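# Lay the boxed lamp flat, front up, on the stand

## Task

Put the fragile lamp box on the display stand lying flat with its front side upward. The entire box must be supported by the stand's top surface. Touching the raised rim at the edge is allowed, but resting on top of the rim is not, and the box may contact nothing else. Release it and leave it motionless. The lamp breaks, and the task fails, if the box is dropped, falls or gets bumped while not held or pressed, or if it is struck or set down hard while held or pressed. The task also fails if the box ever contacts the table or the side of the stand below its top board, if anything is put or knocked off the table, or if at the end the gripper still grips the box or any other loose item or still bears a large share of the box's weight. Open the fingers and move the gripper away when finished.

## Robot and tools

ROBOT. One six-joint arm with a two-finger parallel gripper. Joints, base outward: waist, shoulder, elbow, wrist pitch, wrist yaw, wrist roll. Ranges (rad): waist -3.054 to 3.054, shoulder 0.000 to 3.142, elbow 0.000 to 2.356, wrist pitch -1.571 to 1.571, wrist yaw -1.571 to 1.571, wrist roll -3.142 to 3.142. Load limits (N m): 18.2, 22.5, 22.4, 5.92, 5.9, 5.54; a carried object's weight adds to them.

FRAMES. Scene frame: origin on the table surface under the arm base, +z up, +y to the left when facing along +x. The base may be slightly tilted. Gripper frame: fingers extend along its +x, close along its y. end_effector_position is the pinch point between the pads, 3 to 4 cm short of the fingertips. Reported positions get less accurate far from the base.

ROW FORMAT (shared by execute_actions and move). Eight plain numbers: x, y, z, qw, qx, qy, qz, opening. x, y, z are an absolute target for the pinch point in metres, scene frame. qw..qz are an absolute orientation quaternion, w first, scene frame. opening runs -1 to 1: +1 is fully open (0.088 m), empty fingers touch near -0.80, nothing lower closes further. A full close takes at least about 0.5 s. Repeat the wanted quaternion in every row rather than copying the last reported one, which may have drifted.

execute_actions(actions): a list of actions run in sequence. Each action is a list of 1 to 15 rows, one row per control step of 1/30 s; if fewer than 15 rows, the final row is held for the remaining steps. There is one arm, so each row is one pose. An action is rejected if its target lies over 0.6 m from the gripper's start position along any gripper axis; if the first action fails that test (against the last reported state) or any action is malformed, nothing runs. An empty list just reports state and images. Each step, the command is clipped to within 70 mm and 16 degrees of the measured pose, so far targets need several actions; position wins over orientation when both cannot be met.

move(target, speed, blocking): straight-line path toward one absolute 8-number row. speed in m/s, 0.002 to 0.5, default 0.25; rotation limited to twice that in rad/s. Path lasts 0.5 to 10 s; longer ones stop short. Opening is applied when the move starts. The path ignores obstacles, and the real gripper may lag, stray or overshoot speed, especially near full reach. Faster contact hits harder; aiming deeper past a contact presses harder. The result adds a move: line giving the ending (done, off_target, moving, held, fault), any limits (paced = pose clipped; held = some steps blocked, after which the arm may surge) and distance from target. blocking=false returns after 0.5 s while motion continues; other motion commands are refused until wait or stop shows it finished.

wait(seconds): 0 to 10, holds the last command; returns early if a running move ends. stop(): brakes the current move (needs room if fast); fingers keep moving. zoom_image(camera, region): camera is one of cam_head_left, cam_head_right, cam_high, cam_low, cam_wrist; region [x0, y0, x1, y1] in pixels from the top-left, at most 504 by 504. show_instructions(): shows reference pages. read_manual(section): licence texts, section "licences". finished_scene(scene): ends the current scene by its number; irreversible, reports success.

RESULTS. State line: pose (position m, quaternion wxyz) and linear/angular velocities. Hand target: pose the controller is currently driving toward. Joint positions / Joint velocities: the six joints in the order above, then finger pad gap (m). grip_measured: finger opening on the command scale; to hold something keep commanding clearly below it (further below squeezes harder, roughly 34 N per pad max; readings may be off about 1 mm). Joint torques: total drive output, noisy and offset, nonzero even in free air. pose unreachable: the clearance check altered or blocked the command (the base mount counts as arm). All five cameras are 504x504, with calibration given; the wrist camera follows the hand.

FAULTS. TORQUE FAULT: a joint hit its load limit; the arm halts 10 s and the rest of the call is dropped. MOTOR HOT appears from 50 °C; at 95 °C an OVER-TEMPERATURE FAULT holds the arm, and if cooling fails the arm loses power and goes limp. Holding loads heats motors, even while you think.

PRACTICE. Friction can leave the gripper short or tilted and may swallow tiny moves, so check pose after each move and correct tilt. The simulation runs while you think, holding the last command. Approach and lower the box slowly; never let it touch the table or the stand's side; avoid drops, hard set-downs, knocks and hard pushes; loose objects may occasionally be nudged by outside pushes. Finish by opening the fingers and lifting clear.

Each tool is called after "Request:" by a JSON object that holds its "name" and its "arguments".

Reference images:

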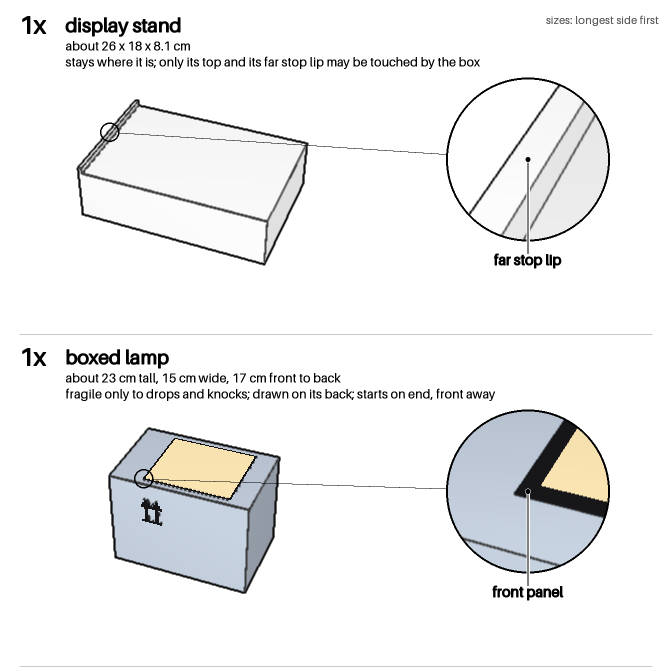

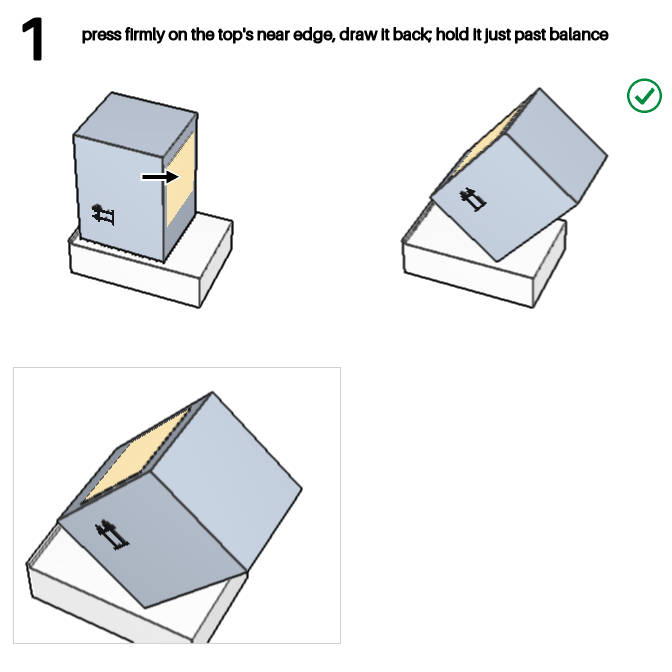

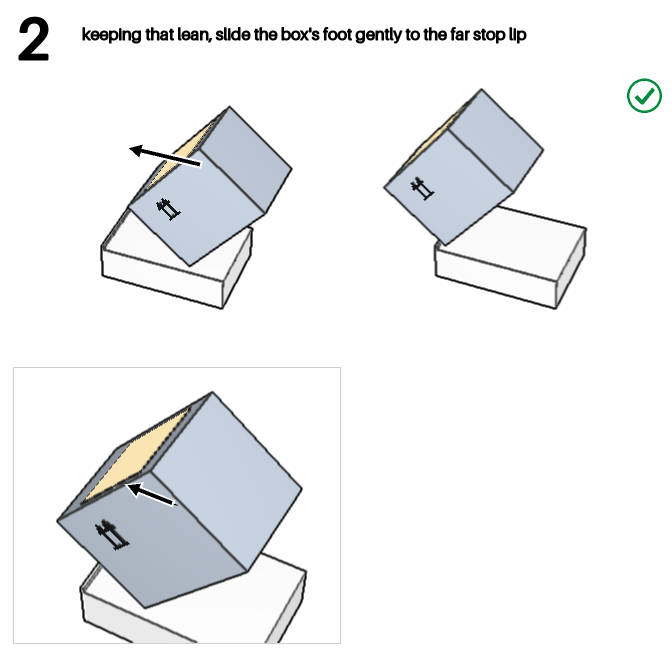

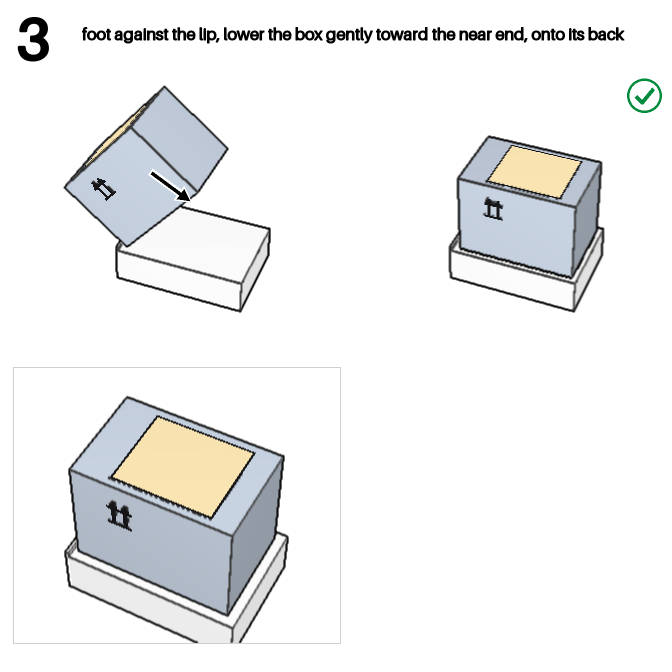

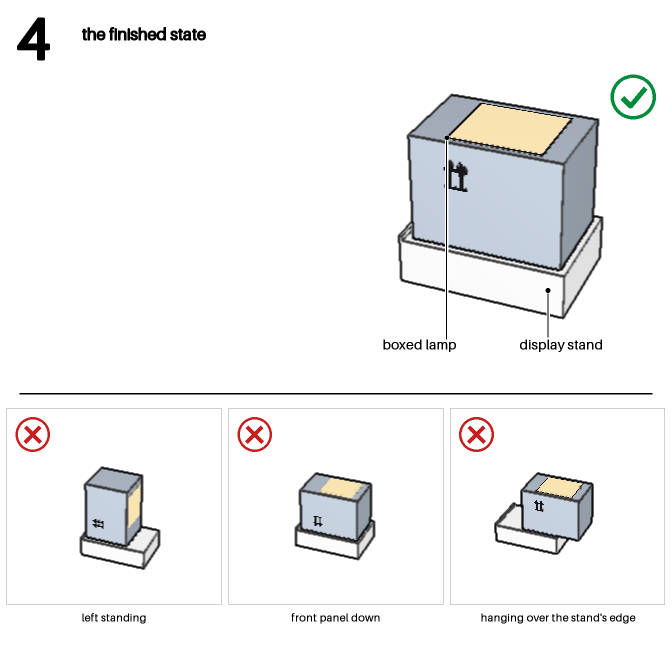

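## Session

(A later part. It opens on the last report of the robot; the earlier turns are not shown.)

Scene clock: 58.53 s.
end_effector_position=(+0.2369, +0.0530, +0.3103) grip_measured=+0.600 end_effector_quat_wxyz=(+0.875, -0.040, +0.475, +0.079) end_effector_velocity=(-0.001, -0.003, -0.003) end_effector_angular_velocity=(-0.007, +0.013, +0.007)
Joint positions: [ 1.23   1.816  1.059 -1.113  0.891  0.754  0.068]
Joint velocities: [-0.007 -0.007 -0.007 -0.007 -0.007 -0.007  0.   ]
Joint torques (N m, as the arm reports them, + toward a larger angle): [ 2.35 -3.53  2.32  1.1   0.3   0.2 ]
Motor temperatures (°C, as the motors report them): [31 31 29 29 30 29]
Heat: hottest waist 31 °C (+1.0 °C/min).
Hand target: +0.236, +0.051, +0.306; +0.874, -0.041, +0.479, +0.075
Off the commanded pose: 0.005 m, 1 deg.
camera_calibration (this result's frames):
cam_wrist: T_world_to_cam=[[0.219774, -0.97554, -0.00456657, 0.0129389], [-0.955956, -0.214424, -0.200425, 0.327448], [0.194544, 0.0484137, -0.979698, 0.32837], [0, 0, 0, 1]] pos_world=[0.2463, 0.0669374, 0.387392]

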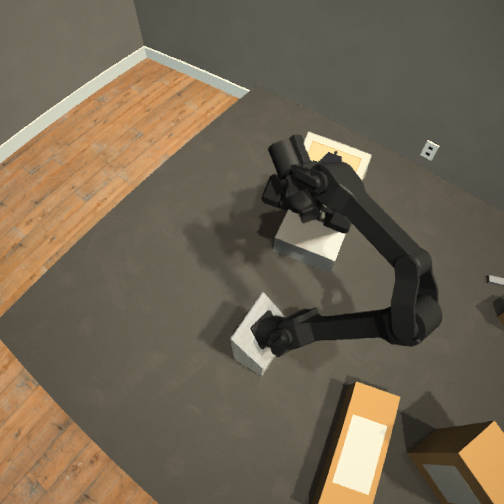

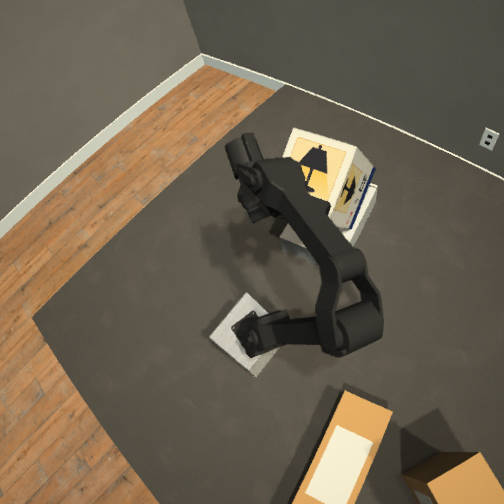

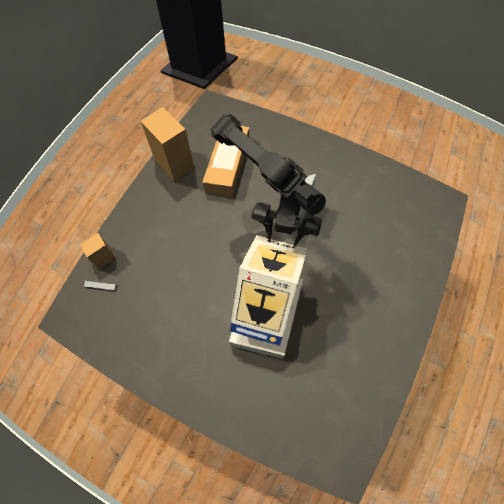

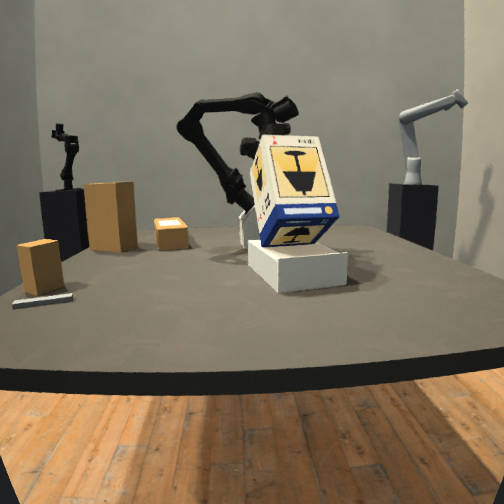

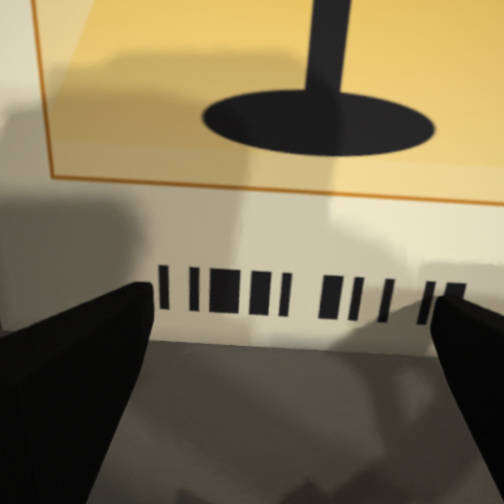

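Request:
{"name": "execute_actions", "arguments": {"actions": [[[0.237,0.051,0.302,0.874,-0.041,0.479,0.075,0.6]],[[0.24,0.052,0.299,0.874,-0.041,0.479,0.075,0.6]],[[0.245,0.053,0.296,0.874,-0.041,0.479,0.075,0.6]],[[0.251,0.054,0.295,0.874,-0.041,0.479,0.075,0.6]],[[0.258,0.055,0.294,0.874,-0.041,0.479,0.075,0.6]],[[0.265,0.056,0.294,0.874,-0.041,0.479,0.075,0.6]],[[0.272,0.057,0.294,0.874,-0.041,0.479,0.075,0.6]]]}}

Request:
{"name": "zoom_image", "arguments": {"camera": "cam_low", "region": [210,120,390,300]}}

Scene clock: 66.10 s.
end_effector_position=(+0.2690, +0.0564, +0.2935) grip_measured=+0.600 end_effector_quat_wxyz=(+0.873, -0.041, +0.479, +0.077) end_effector_velocity=(-0.003, -0.003, -0.005) end_effector_angular_velocity=(-0.021, +0.020, +0.018)
Joint positions: [ 1.116  1.847  1.054 -0.95   0.916  0.586  0.068]
Joint velocities: [-0.007 -0.002 -0.007 -0.022 -0.007 -0.007 -0.   ]
Joint torques (N m, as the arm reports them, + toward a larger angle): [ 2.93 -2.48  4.9   1.44  0.33 -0.19]
Motor temperatures (°C, as the motors report them): [31 31 29 29 30 29]
Heat: hottest waist 31 °C (+0.0 °C/min).
Hand target: +0.272, +0.057, +0.294; +0.874, -0.041, +0.479, +0.075
Off the commanded pose: 0.003 m, 0 deg.
camera_calibration (this result's frames):
cam_wrist: T_world_to_cam=[[0.217748, -0.976004, -0.00144156, 0.00875449], [-0.958014, -0.213452, -0.191434, 0.353318], [0.186533, 0.0430654, -0.981504, 0.308435], [0, 0, 0, 1]] pos_world=[0.279044, 0.0706778, 0.37038]

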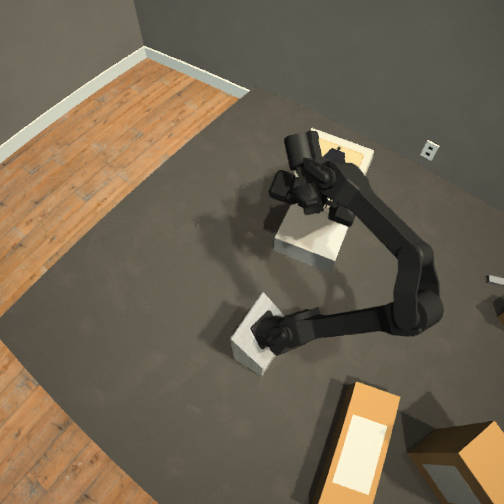

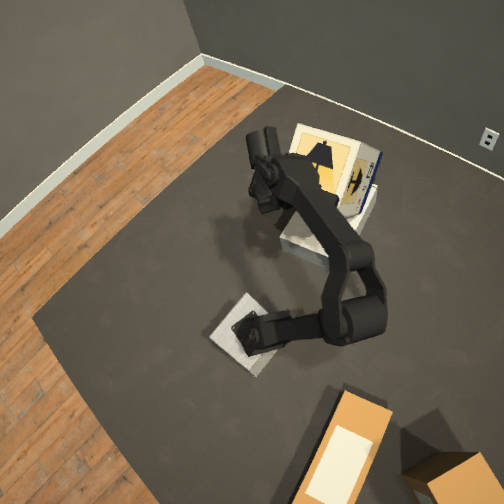

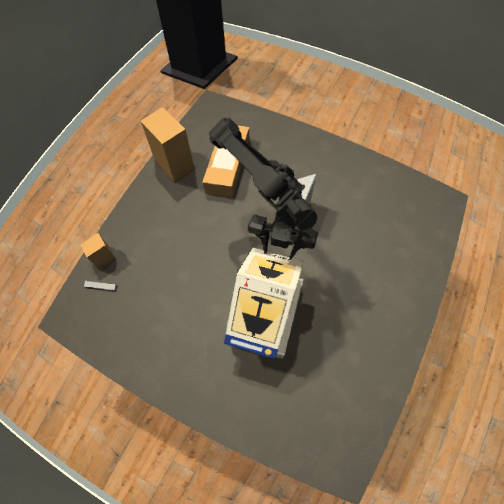

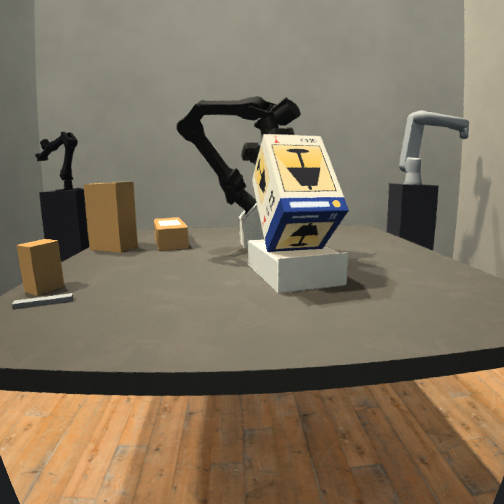

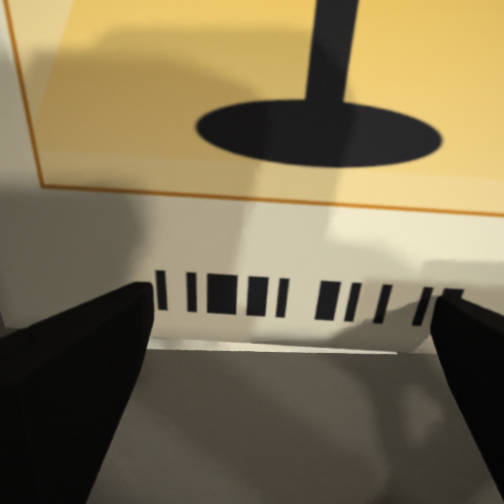

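Region (210, 120, 390, 300) of cam_low's 504x504 image, scaled by 2.800, with more detail than that image has.

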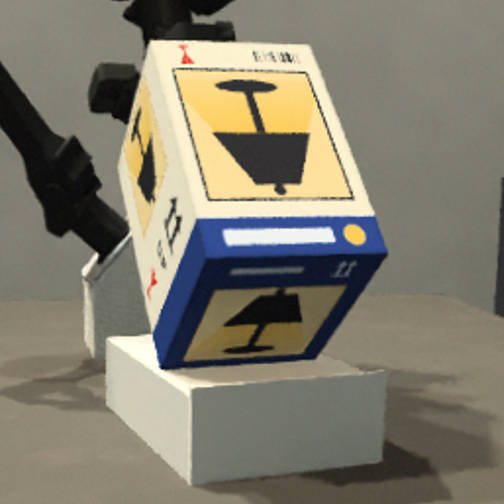

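Request:
{"name": "move", "arguments": {"target": [0.34,0.082,0.297,0.873,-0.048,0.478,0.088,0.6], "speed": 0.02}}

Request:
{"name": "zoom_image", "arguments": {"camera": "cam_low", "region": [210,120,390,300]}}

Scene clock: 72.43 s.
end_effector_position=(+0.3374, +0.0802, +0.2991) grip_measured=+0.600 end_effector_quat_wxyz=(+0.874, -0.047, +0.476, +0.087) end_effector_velocity=(-0.001, +0.001, -0.001) end_effector_angular_velocity=(+0.010, +0.013, +0.017)
Joint positions: [ 0.995  2.02   1.263 -0.81   0.917  0.352  0.068]
Joint velocities: [-0.002 -0.002  0.002 -0.007 -0.022 -0.007 -0.   ]
Joint torques (N m, as the arm reports them, + toward a larger angle): [ 3.92 -3.65  4.62  1.5   0.07 -0.25]
Motor temperatures (°C, as the motors report them): [31 31 29 29 30 29]
Heat: hottest waist 31 °C (-1.0 °C/min).
Hand target: +0.340, +0.082, +0.297; +0.873, -0.048, +0.478, +0.088
Off the commanded pose: 0.004 m, 0 deg.
move: done
camera_calibration (this result's frames):
cam_wrist: T_world_to_cam=[[0.241091, -0.970502, -0.000574854, 0.00848332], [-0.951431, -0.236237, -0.197413, 0.426419], [0.191454, 0.0481415, -0.98032, 0.297733], [0, 0, 0, 1]] pos_world=[0.34666, 0.0946354, 0.376059]

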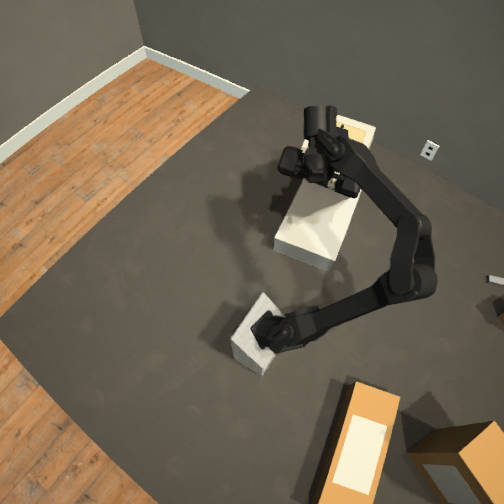

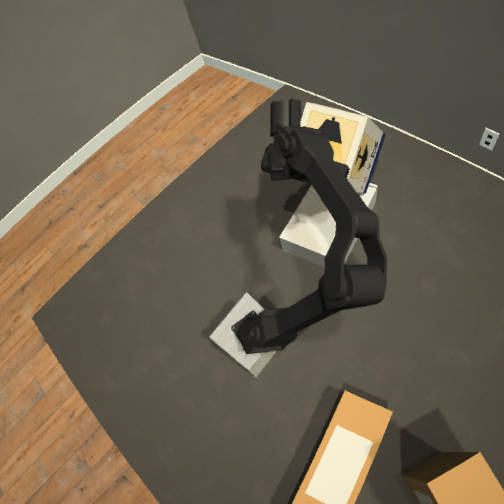

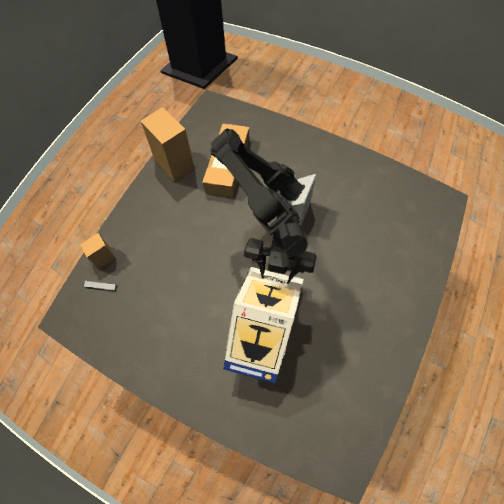

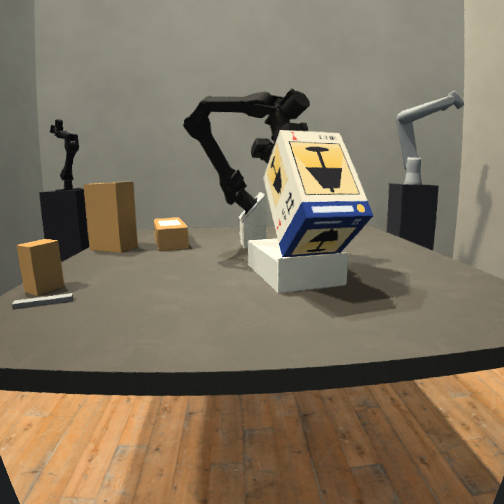

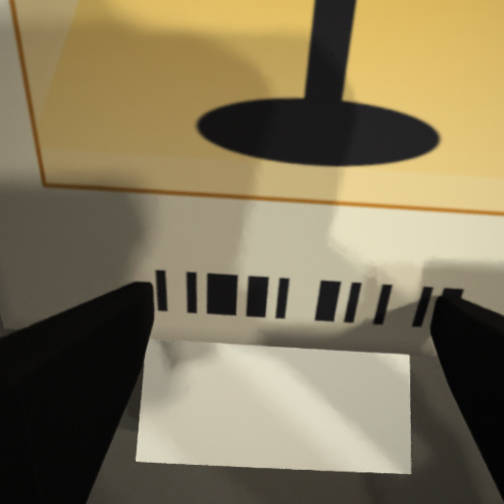

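Region (210, 120, 390, 300) of cam_low's 504x504 image, scaled by 2.800, with more detail than that image has.

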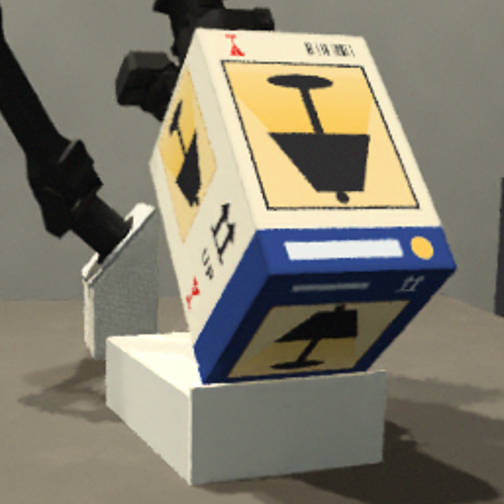

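Centred now. Next: seat the foot against the lip.

Request:
{"name": "execute_actions", "arguments": {"actions": [[[0.343,0.082,0.293,0.873,-0.048,0.478,0.088,0.6]],[[0.346,0.082,0.289,0.873,-0.048,0.478,0.088,0.6]],[[0.349,0.083,0.285,0.873,-0.048,0.478,0.088,0.6]],[[0.352,0.083,0.281,0.873,-0.048,0.478,0.088,0.6]],[[0.354,0.083,0.277,0.873,-0.048,0.478,0.088,0.6]]]}}

Request:
{"name": "zoom_image", "arguments": {"camera": "cam_low", "region": [210,120,390,300]}}

Scene clock: 77.57 s.
end_effector_position=(+0.3529, +0.0839, +0.2972) grip_measured=+0.600 end_effector_quat_wxyz=(+0.884, -0.043, +0.458, +0.090) end_effector_velocity=(-0.001, -0.002, -0.000) end_effector_angular_velocity=(-0.001, +0.005, +0.010)
Joint positions: [ 0.968  2.025  1.248 -0.685  0.924  0.254  0.068]
Joint velocities: [-0.002 -0.007 -0.002 -0.007 -0.007 -0.007 -0.   ]
Joint torques (N m, as the arm reports them, + toward a larger angle): [ 1.9  -2.8   1.61  2.   -0.25  0.01]
Motor temperatures (°C, as the motors report them): [31 31 30 30 30 29]
Heat: hottest waist 31 °C (-2.0 °C/min).
Hand target: +0.353, +0.083, +0.277; +0.873, -0.048, +0.478, +0.088
Off the commanded pose: 0.020 m, 3 deg.
camera_calibration (this result's frames):
cam_wrist: T_world_to_cam=[[0.243163, -0.969979, -0.00355934, 0.00847848], [-0.942094, -0.235296, -0.238945, 0.450676], [0.230934, 0.0614559, -0.971027, 0.274921], [0, 0, 0, 1]] pos_world=[0.359029, 0.0973708, 0.374672]

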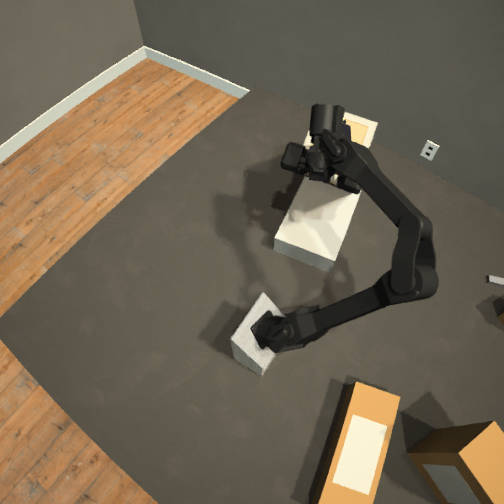

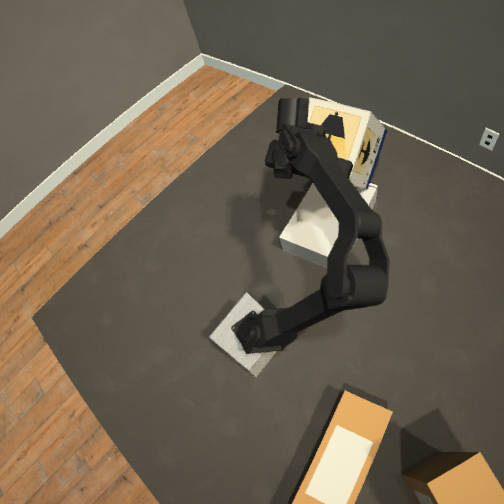

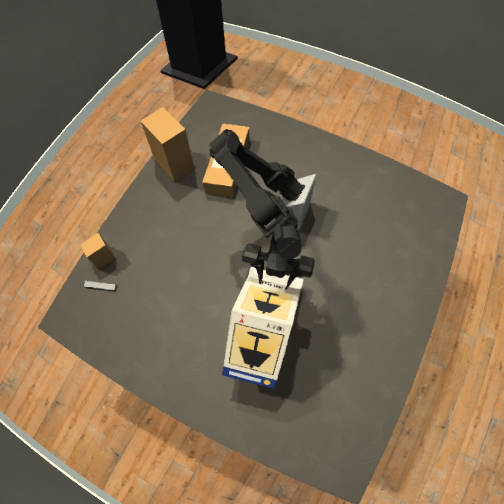

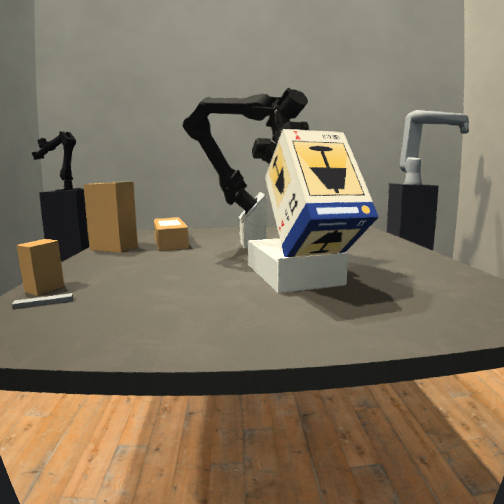

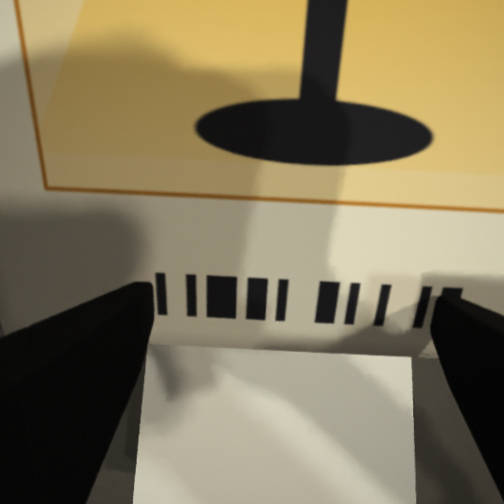

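Region (210, 120, 390, 300) of cam_low's 504x504 image, scaled by 2.800, with more detail than that image has.

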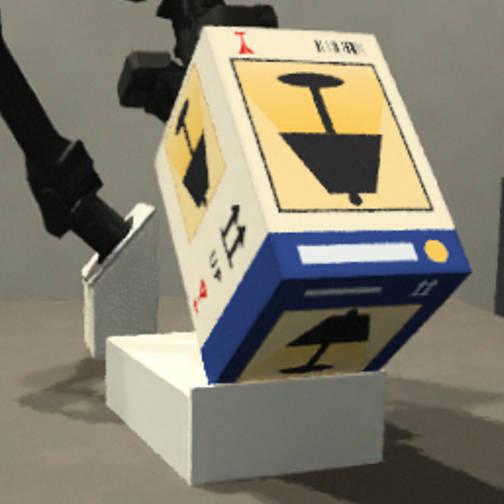

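Request:
{"name": "execute_actions", "arguments": {"actions": [[[0.348,0.082,0.271,0.883,-0.046,0.459,0.089,0.6]],[[0.342,0.081,0.265,0.893,-0.044,0.44,0.09,0.6]],[[0.335,0.079,0.258,0.902,-0.042,0.42,0.091,0.6]],[[0.329,0.078,0.251,0.906,-0.041,0.41,0.091,0.6]],[[0.323,0.077,0.244,0.911,-0.04,0.4,0.092,0.6]],[[0.317,0.076,0.236,0.915,-0.039,0.39,0.092,0.6]],[[0.311,0.074,0.228,0.919,-0.038,0.381,0.092,0.6]]]}}

Scene clock: 84.90 s.
end_effector_position=(+0.3058, +0.0783, +0.2466) grip_measured=+0.600 end_effector_quat_wxyz=(+0.928, -0.033, +0.358, +0.096) end_effector_velocity=(-0.002, -0.002, -0.003) end_effector_angular_velocity=(-0.019, +0.005, +0.005)
Joint positions: [ 0.979  1.807  0.661  0.037  0.949 -0.026  0.068]
Joint velocities: [-0.002 -0.002 -0.007 -0.007  0.007 -0.007 -0.   ]
Joint torques (N m, as the arm reports them, + toward a larger angle): [-0.77 -0.53  3.35  2.16 -0.5  -0.59]
Motor temperatures (°C, as the motors report them): [31 30 29 30 30 29]
Heat: hottest waist 31 °C (-1.0 °C/min).
Hand target: +0.310, +0.074, +0.228; +0.919, -0.038, +0.381, +0.092
Off the commanded pose: 0.020 m, 3 deg.
camera_calibration (this result's frames):
cam_wrist: T_world_to_cam=[[0.243896, -0.969791, 0.00448466, 0.0121475], [-0.868494, -0.220474, -0.443969, 0.419769], [0.431546, 0.104388, -0.896031, 0.153849], [0, 0, 0, 1]] pos_world=[0.295211, 0.0882687, 0.324163]

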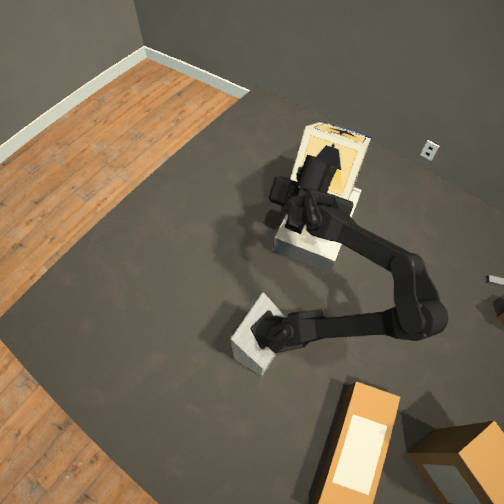

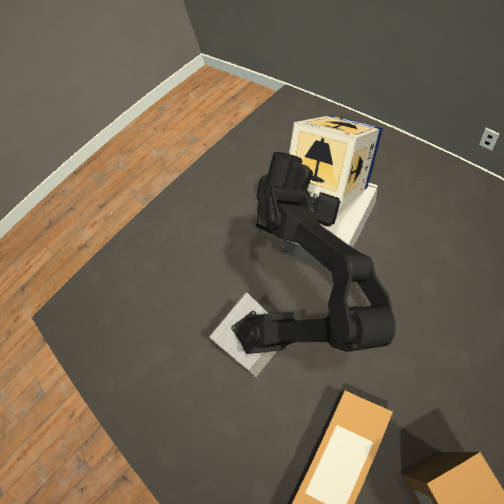

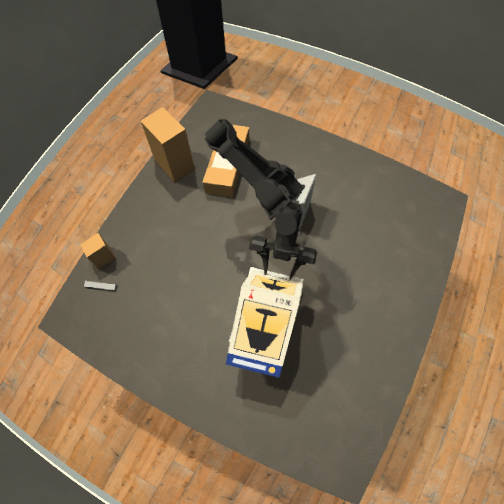

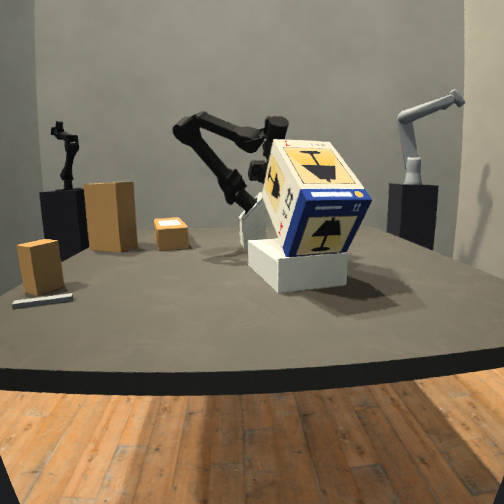

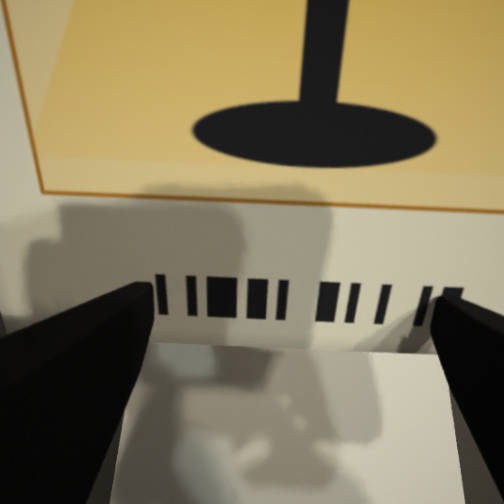

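Request:
{"name": "execute_actions", "arguments": {"actions": [[[0.305,0.073,0.221,0.923,-0.037,0.371,0.093,0.6]],[[0.299,0.072,0.213,0.927,-0.036,0.361,0.093,0.6]],[[0.293,0.071,0.205,0.931,-0.035,0.351,0.094,0.6]],[[0.288,0.07,0.196,0.935,-0.034,0.34,0.094,0.6]],[[0.284,0.069,0.187,0.935,-0.034,0.34,0.094,0.6]],[[0.281,0.068,0.178,0.935,-0.034,0.34,0.094,0.6]],[[0.278,0.068,0.169,0.935,-0.034,0.34,0.094,0.6]]]}}

Scene clock: 91.73 s.
end_effector_position=(+0.2698, +0.0664, +0.1617) grip_measured=+0.599 end_effector_quat_wxyz=(+0.930, -0.044, +0.351, +0.095) end_effector_velocity=(-0.002, -0.001, -0.003) end_effector_angular_velocity=(-0.002, +0.005, +0.007)
Joint positions: [ 0.839  1.911  0.281  0.7    0.883 -0.263  0.068]
Joint velocities: [-0.007 -0.002 -0.012  0.007 -0.007 -0.007  0.   ]
Joint torques (N m, as the arm reports them, + toward a larger angle): [ 2.85 -3.81  4.53  2.91 -0.43 -0.45]
Motor temperatures (°C, as the motors report them): [31 30 30 31 30 29]
Heat: hottest waist 31 °C (-1.0 °C/min).
Hand target: +0.278, +0.068, +0.169; +0.935, -0.034, +0.340, +0.094
Off the commanded pose: 0.011 m, 2 deg.
camera_calibration (this result's frames):
cam_wrist: T_world_to_cam=[[0.250129, -0.967841, 0.0268261, 0.00429047], [-0.85914, -0.234642, -0.454776, 0.348322], [0.446445, 0.0907053, -0.890202, 0.090525], [0, 0, 0, 1]] pos_world=[0.25777, 0.0776722, 0.238879]

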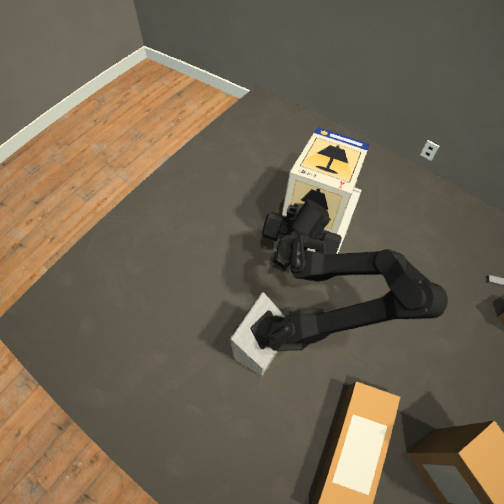

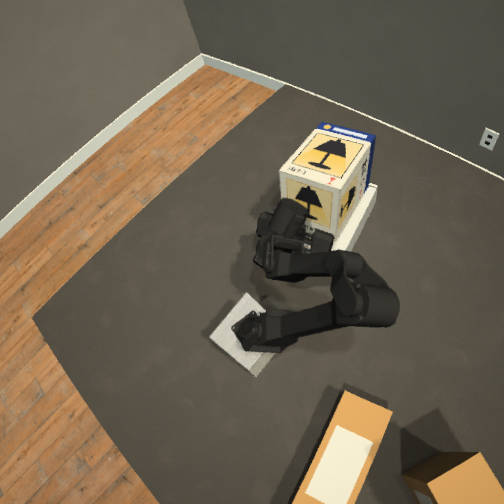

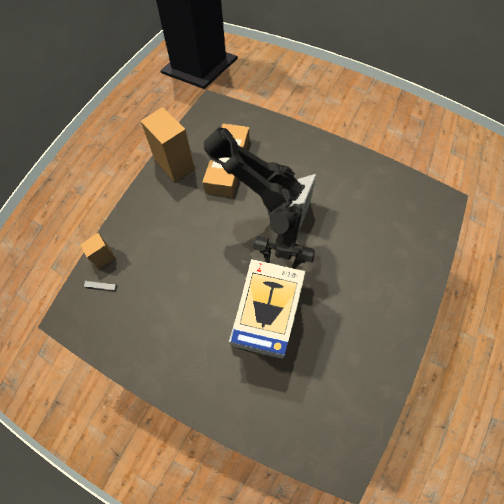

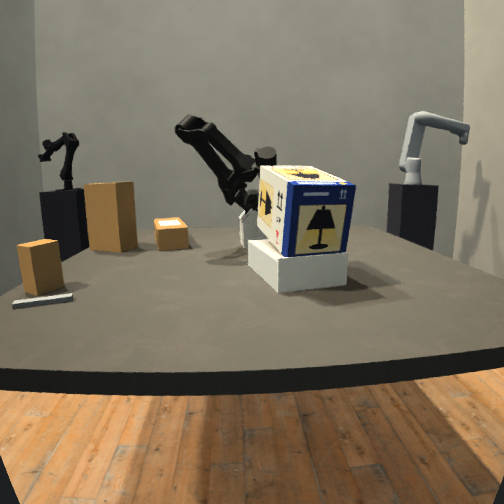

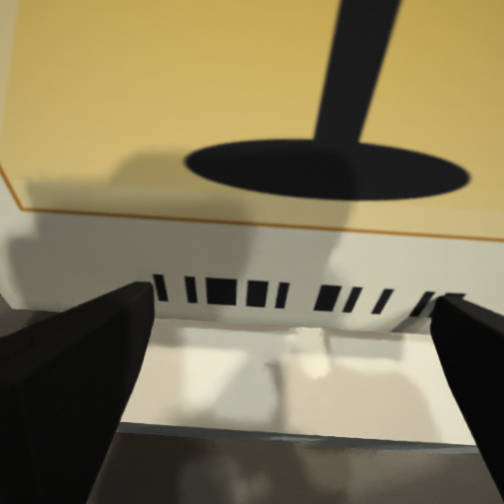

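More forward pressure and smaller steps for the final descent.

Request:
{"name": "execute_actions", "arguments": {"actions": [[[0.281,0.068,0.166,0.935,-0.034,0.34,0.094,0.6]],[[0.281,0.068,0.161,0.935,-0.034,0.34,0.094,0.6]],[[0.28,0.068,0.156,0.935,-0.034,0.34,0.094,0.6]],[[0.279,0.068,0.151,0.935,-0.034,0.34,0.094,0.6]],[[0.279,0.068,0.147,0.935,-0.034,0.34,0.094,0.6]],[[0.278,0.068,0.143,0.935,-0.034,0.34,0.094,0.6]]]}}

Scene clock: 97.80 s.
end_effector_position=(+0.2656, +0.0644, +0.1323) grip_measured=+0.599 end_effector_quat_wxyz=(+0.927, -0.047, +0.359, +0.095) end_effector_velocity=(+0.000, -0.002, +0.000) end_effector_angular_velocity=(-0.007, -0.002, -0.007)
Joint positions: [ 0.748  2.057  0.223  0.961  0.833 -0.357  0.068]
Joint velocities: [-0.002 -0.002 -0.002  0.007  0.007 -0.007 -0.   ]
Joint torques (N m, as the arm reports them, + toward a larger angle): [ 3.42 -4.97  4.44  3.22 -0.69 -0.54]
Motor temperatures (°C, as the motors report them): [31 30 30 32 30 29]
Heat: hottest wrist pitch 32 °C (+0.0 °C/min).
Hand target: +0.278, +0.068, +0.143; +0.935, -0.034, +0.340, +0.094
Off the commanded pose: 0.017 m, 3 deg.
camera_calibration (this result's frames):
cam_wrist: T_world_to_cam=[[0.252597, -0.967086, 0.0306385, 0.00299956], [-0.866193, -0.240128, -0.438234, 0.330967], [0.431167, 0.0841576, -0.898339, 0.0719307], [0, 0, 0, 1]] pos_world=[0.254909, 0.0763217, 0.209567]

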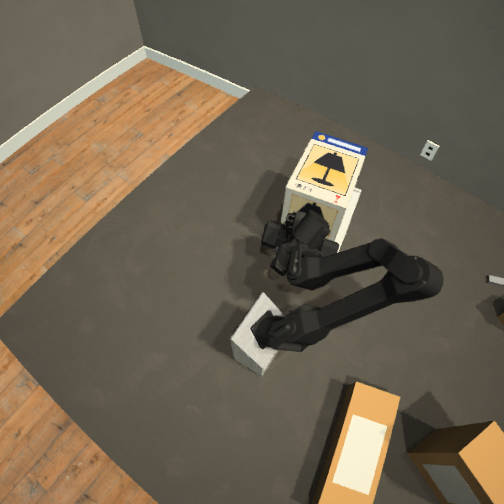

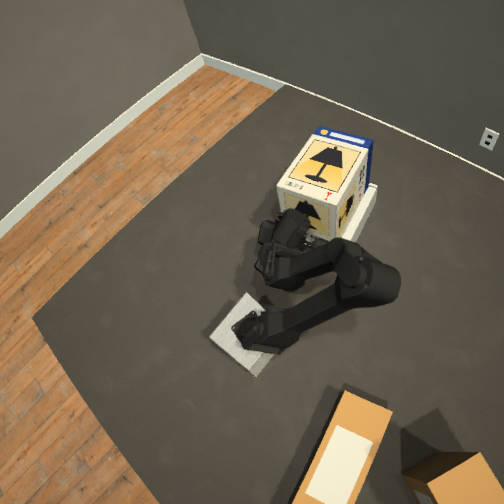

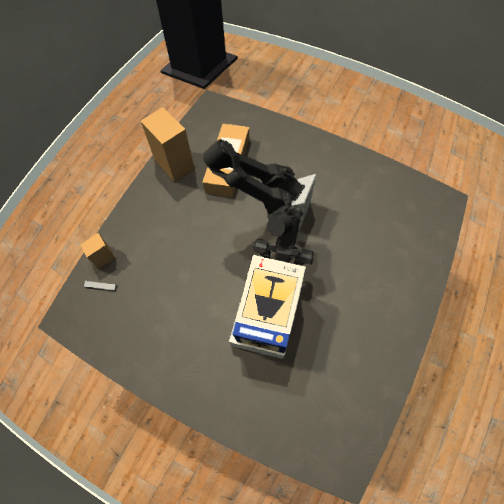

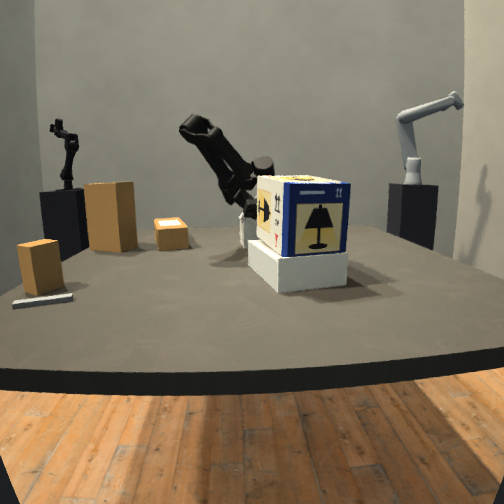

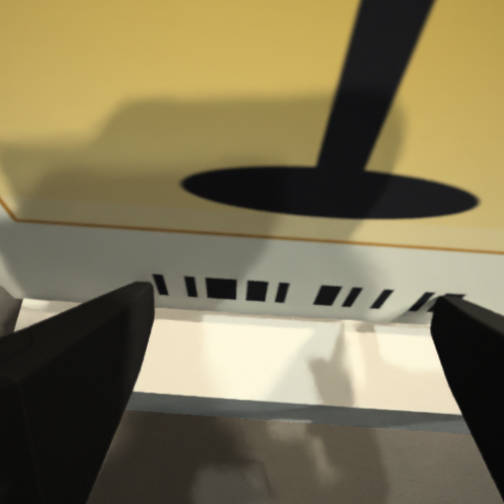

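Request:
{"name": "execute_actions", "arguments": {"actions": [[[0.278,0.068,0.14,0.935,-0.034,0.34,0.094,0.6]],[[0.278,0.068,0.137,0.935,-0.034,0.34,0.094,0.6]],[[0.278,0.068,0.134,0.935,-0.034,0.34,0.094,0.6]],[[0.277,0.068,0.131,0.935,-0.034,0.34,0.094,0.6]],[[0.277,0.068,0.1285,0.935,-0.034,0.34,0.094,0.6]],[[0.277,0.068,0.126,0.935,-0.034,0.34,0.094,0.6]],[[0.277,0.068,0.123,0.935,-0.034,0.34,0.094,0.6]],[[0.277,0.068,0.12,0.935,-0.034,0.34,0.094,0.6]],[[0.277,0.068,0.116,0.935,-0.034,0.34,0.094,0.6]]]}}

Request:
{"name": "zoom_image", "arguments": {"camera": "cam_low", "region": [230,170,360,300]}}

Scene clock: 105.77 s.
end_effector_position=(+0.2637, +0.0644, +0.1138) grip_measured=+0.599 end_effector_quat_wxyz=(+0.931, -0.048, +0.349, +0.096) end_effector_velocity=(-0.001, +0.003, -0.000) end_effector_angular_velocity=(+0.006, -0.001, +0.023)
Joint positions: [ 0.678  2.228  0.182  1.256  0.778 -0.456  0.068]
Joint velocities: [-0.002 -0.002 -0.002 -0.007 -0.022 -0.007 -0.   ]
Joint torques (N m, as the arm reports them, + toward a larger angle): [ 1.71 -3.03  4.72  2.17 -1.15 -0.44]
Motor temperatures (°C, as the motors report them): [31 31 31 34 30 29]
Heat: hottest wrist pitch 34 °C (+2.0 °C/min).
Hand target: +0.277, +0.067, +0.116; +0.935, -0.034, +0.340, +0.094
Off the commanded pose: 0.014 m, 2 deg.
camera_calibration (this result's frames):
cam_wrist: T_world_to_cam=[[0.254198, -0.966526, 0.0347855, 0.0031487], [-0.855847, -0.24155, -0.457361, 0.320702], [0.450454, 0.0864891, -0.888601, 0.0498053], [0, 0, 0, 1]] pos_world=[0.251237, 0.0762013, 0.190824]

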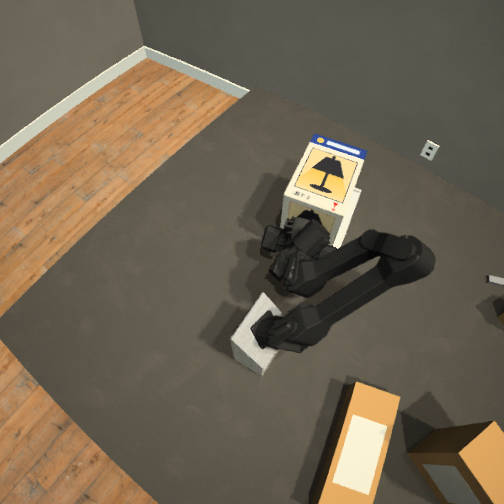

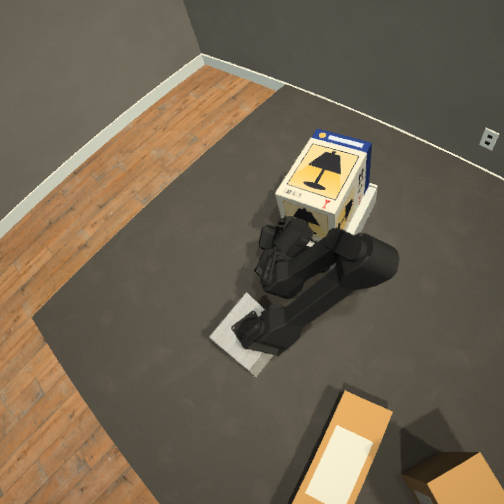

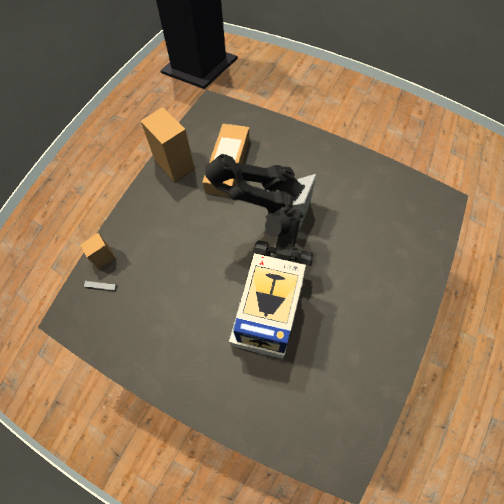

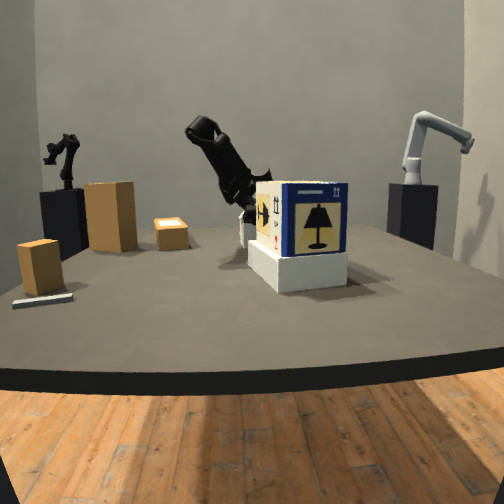

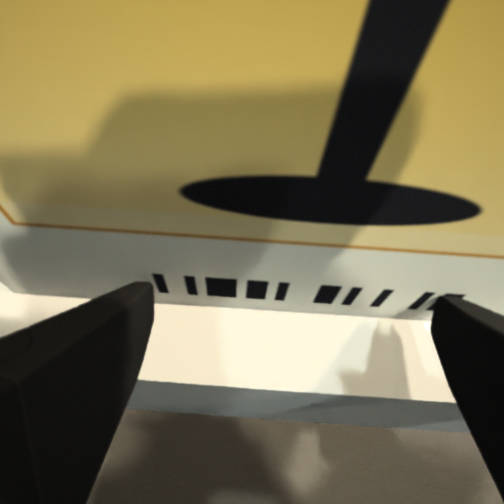

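Region (230, 170, 360, 300) of cam_low's 504x504 image, scaled by 3.877, with more detail than that image has.

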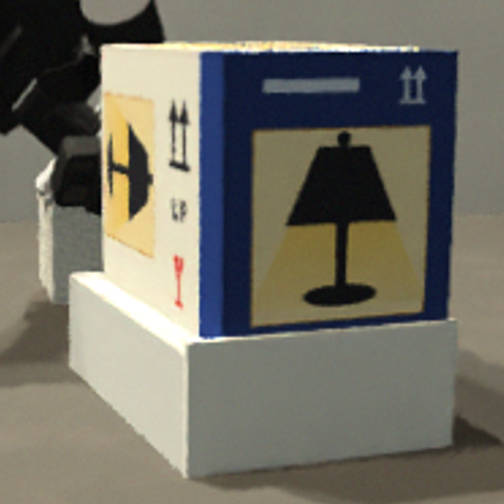

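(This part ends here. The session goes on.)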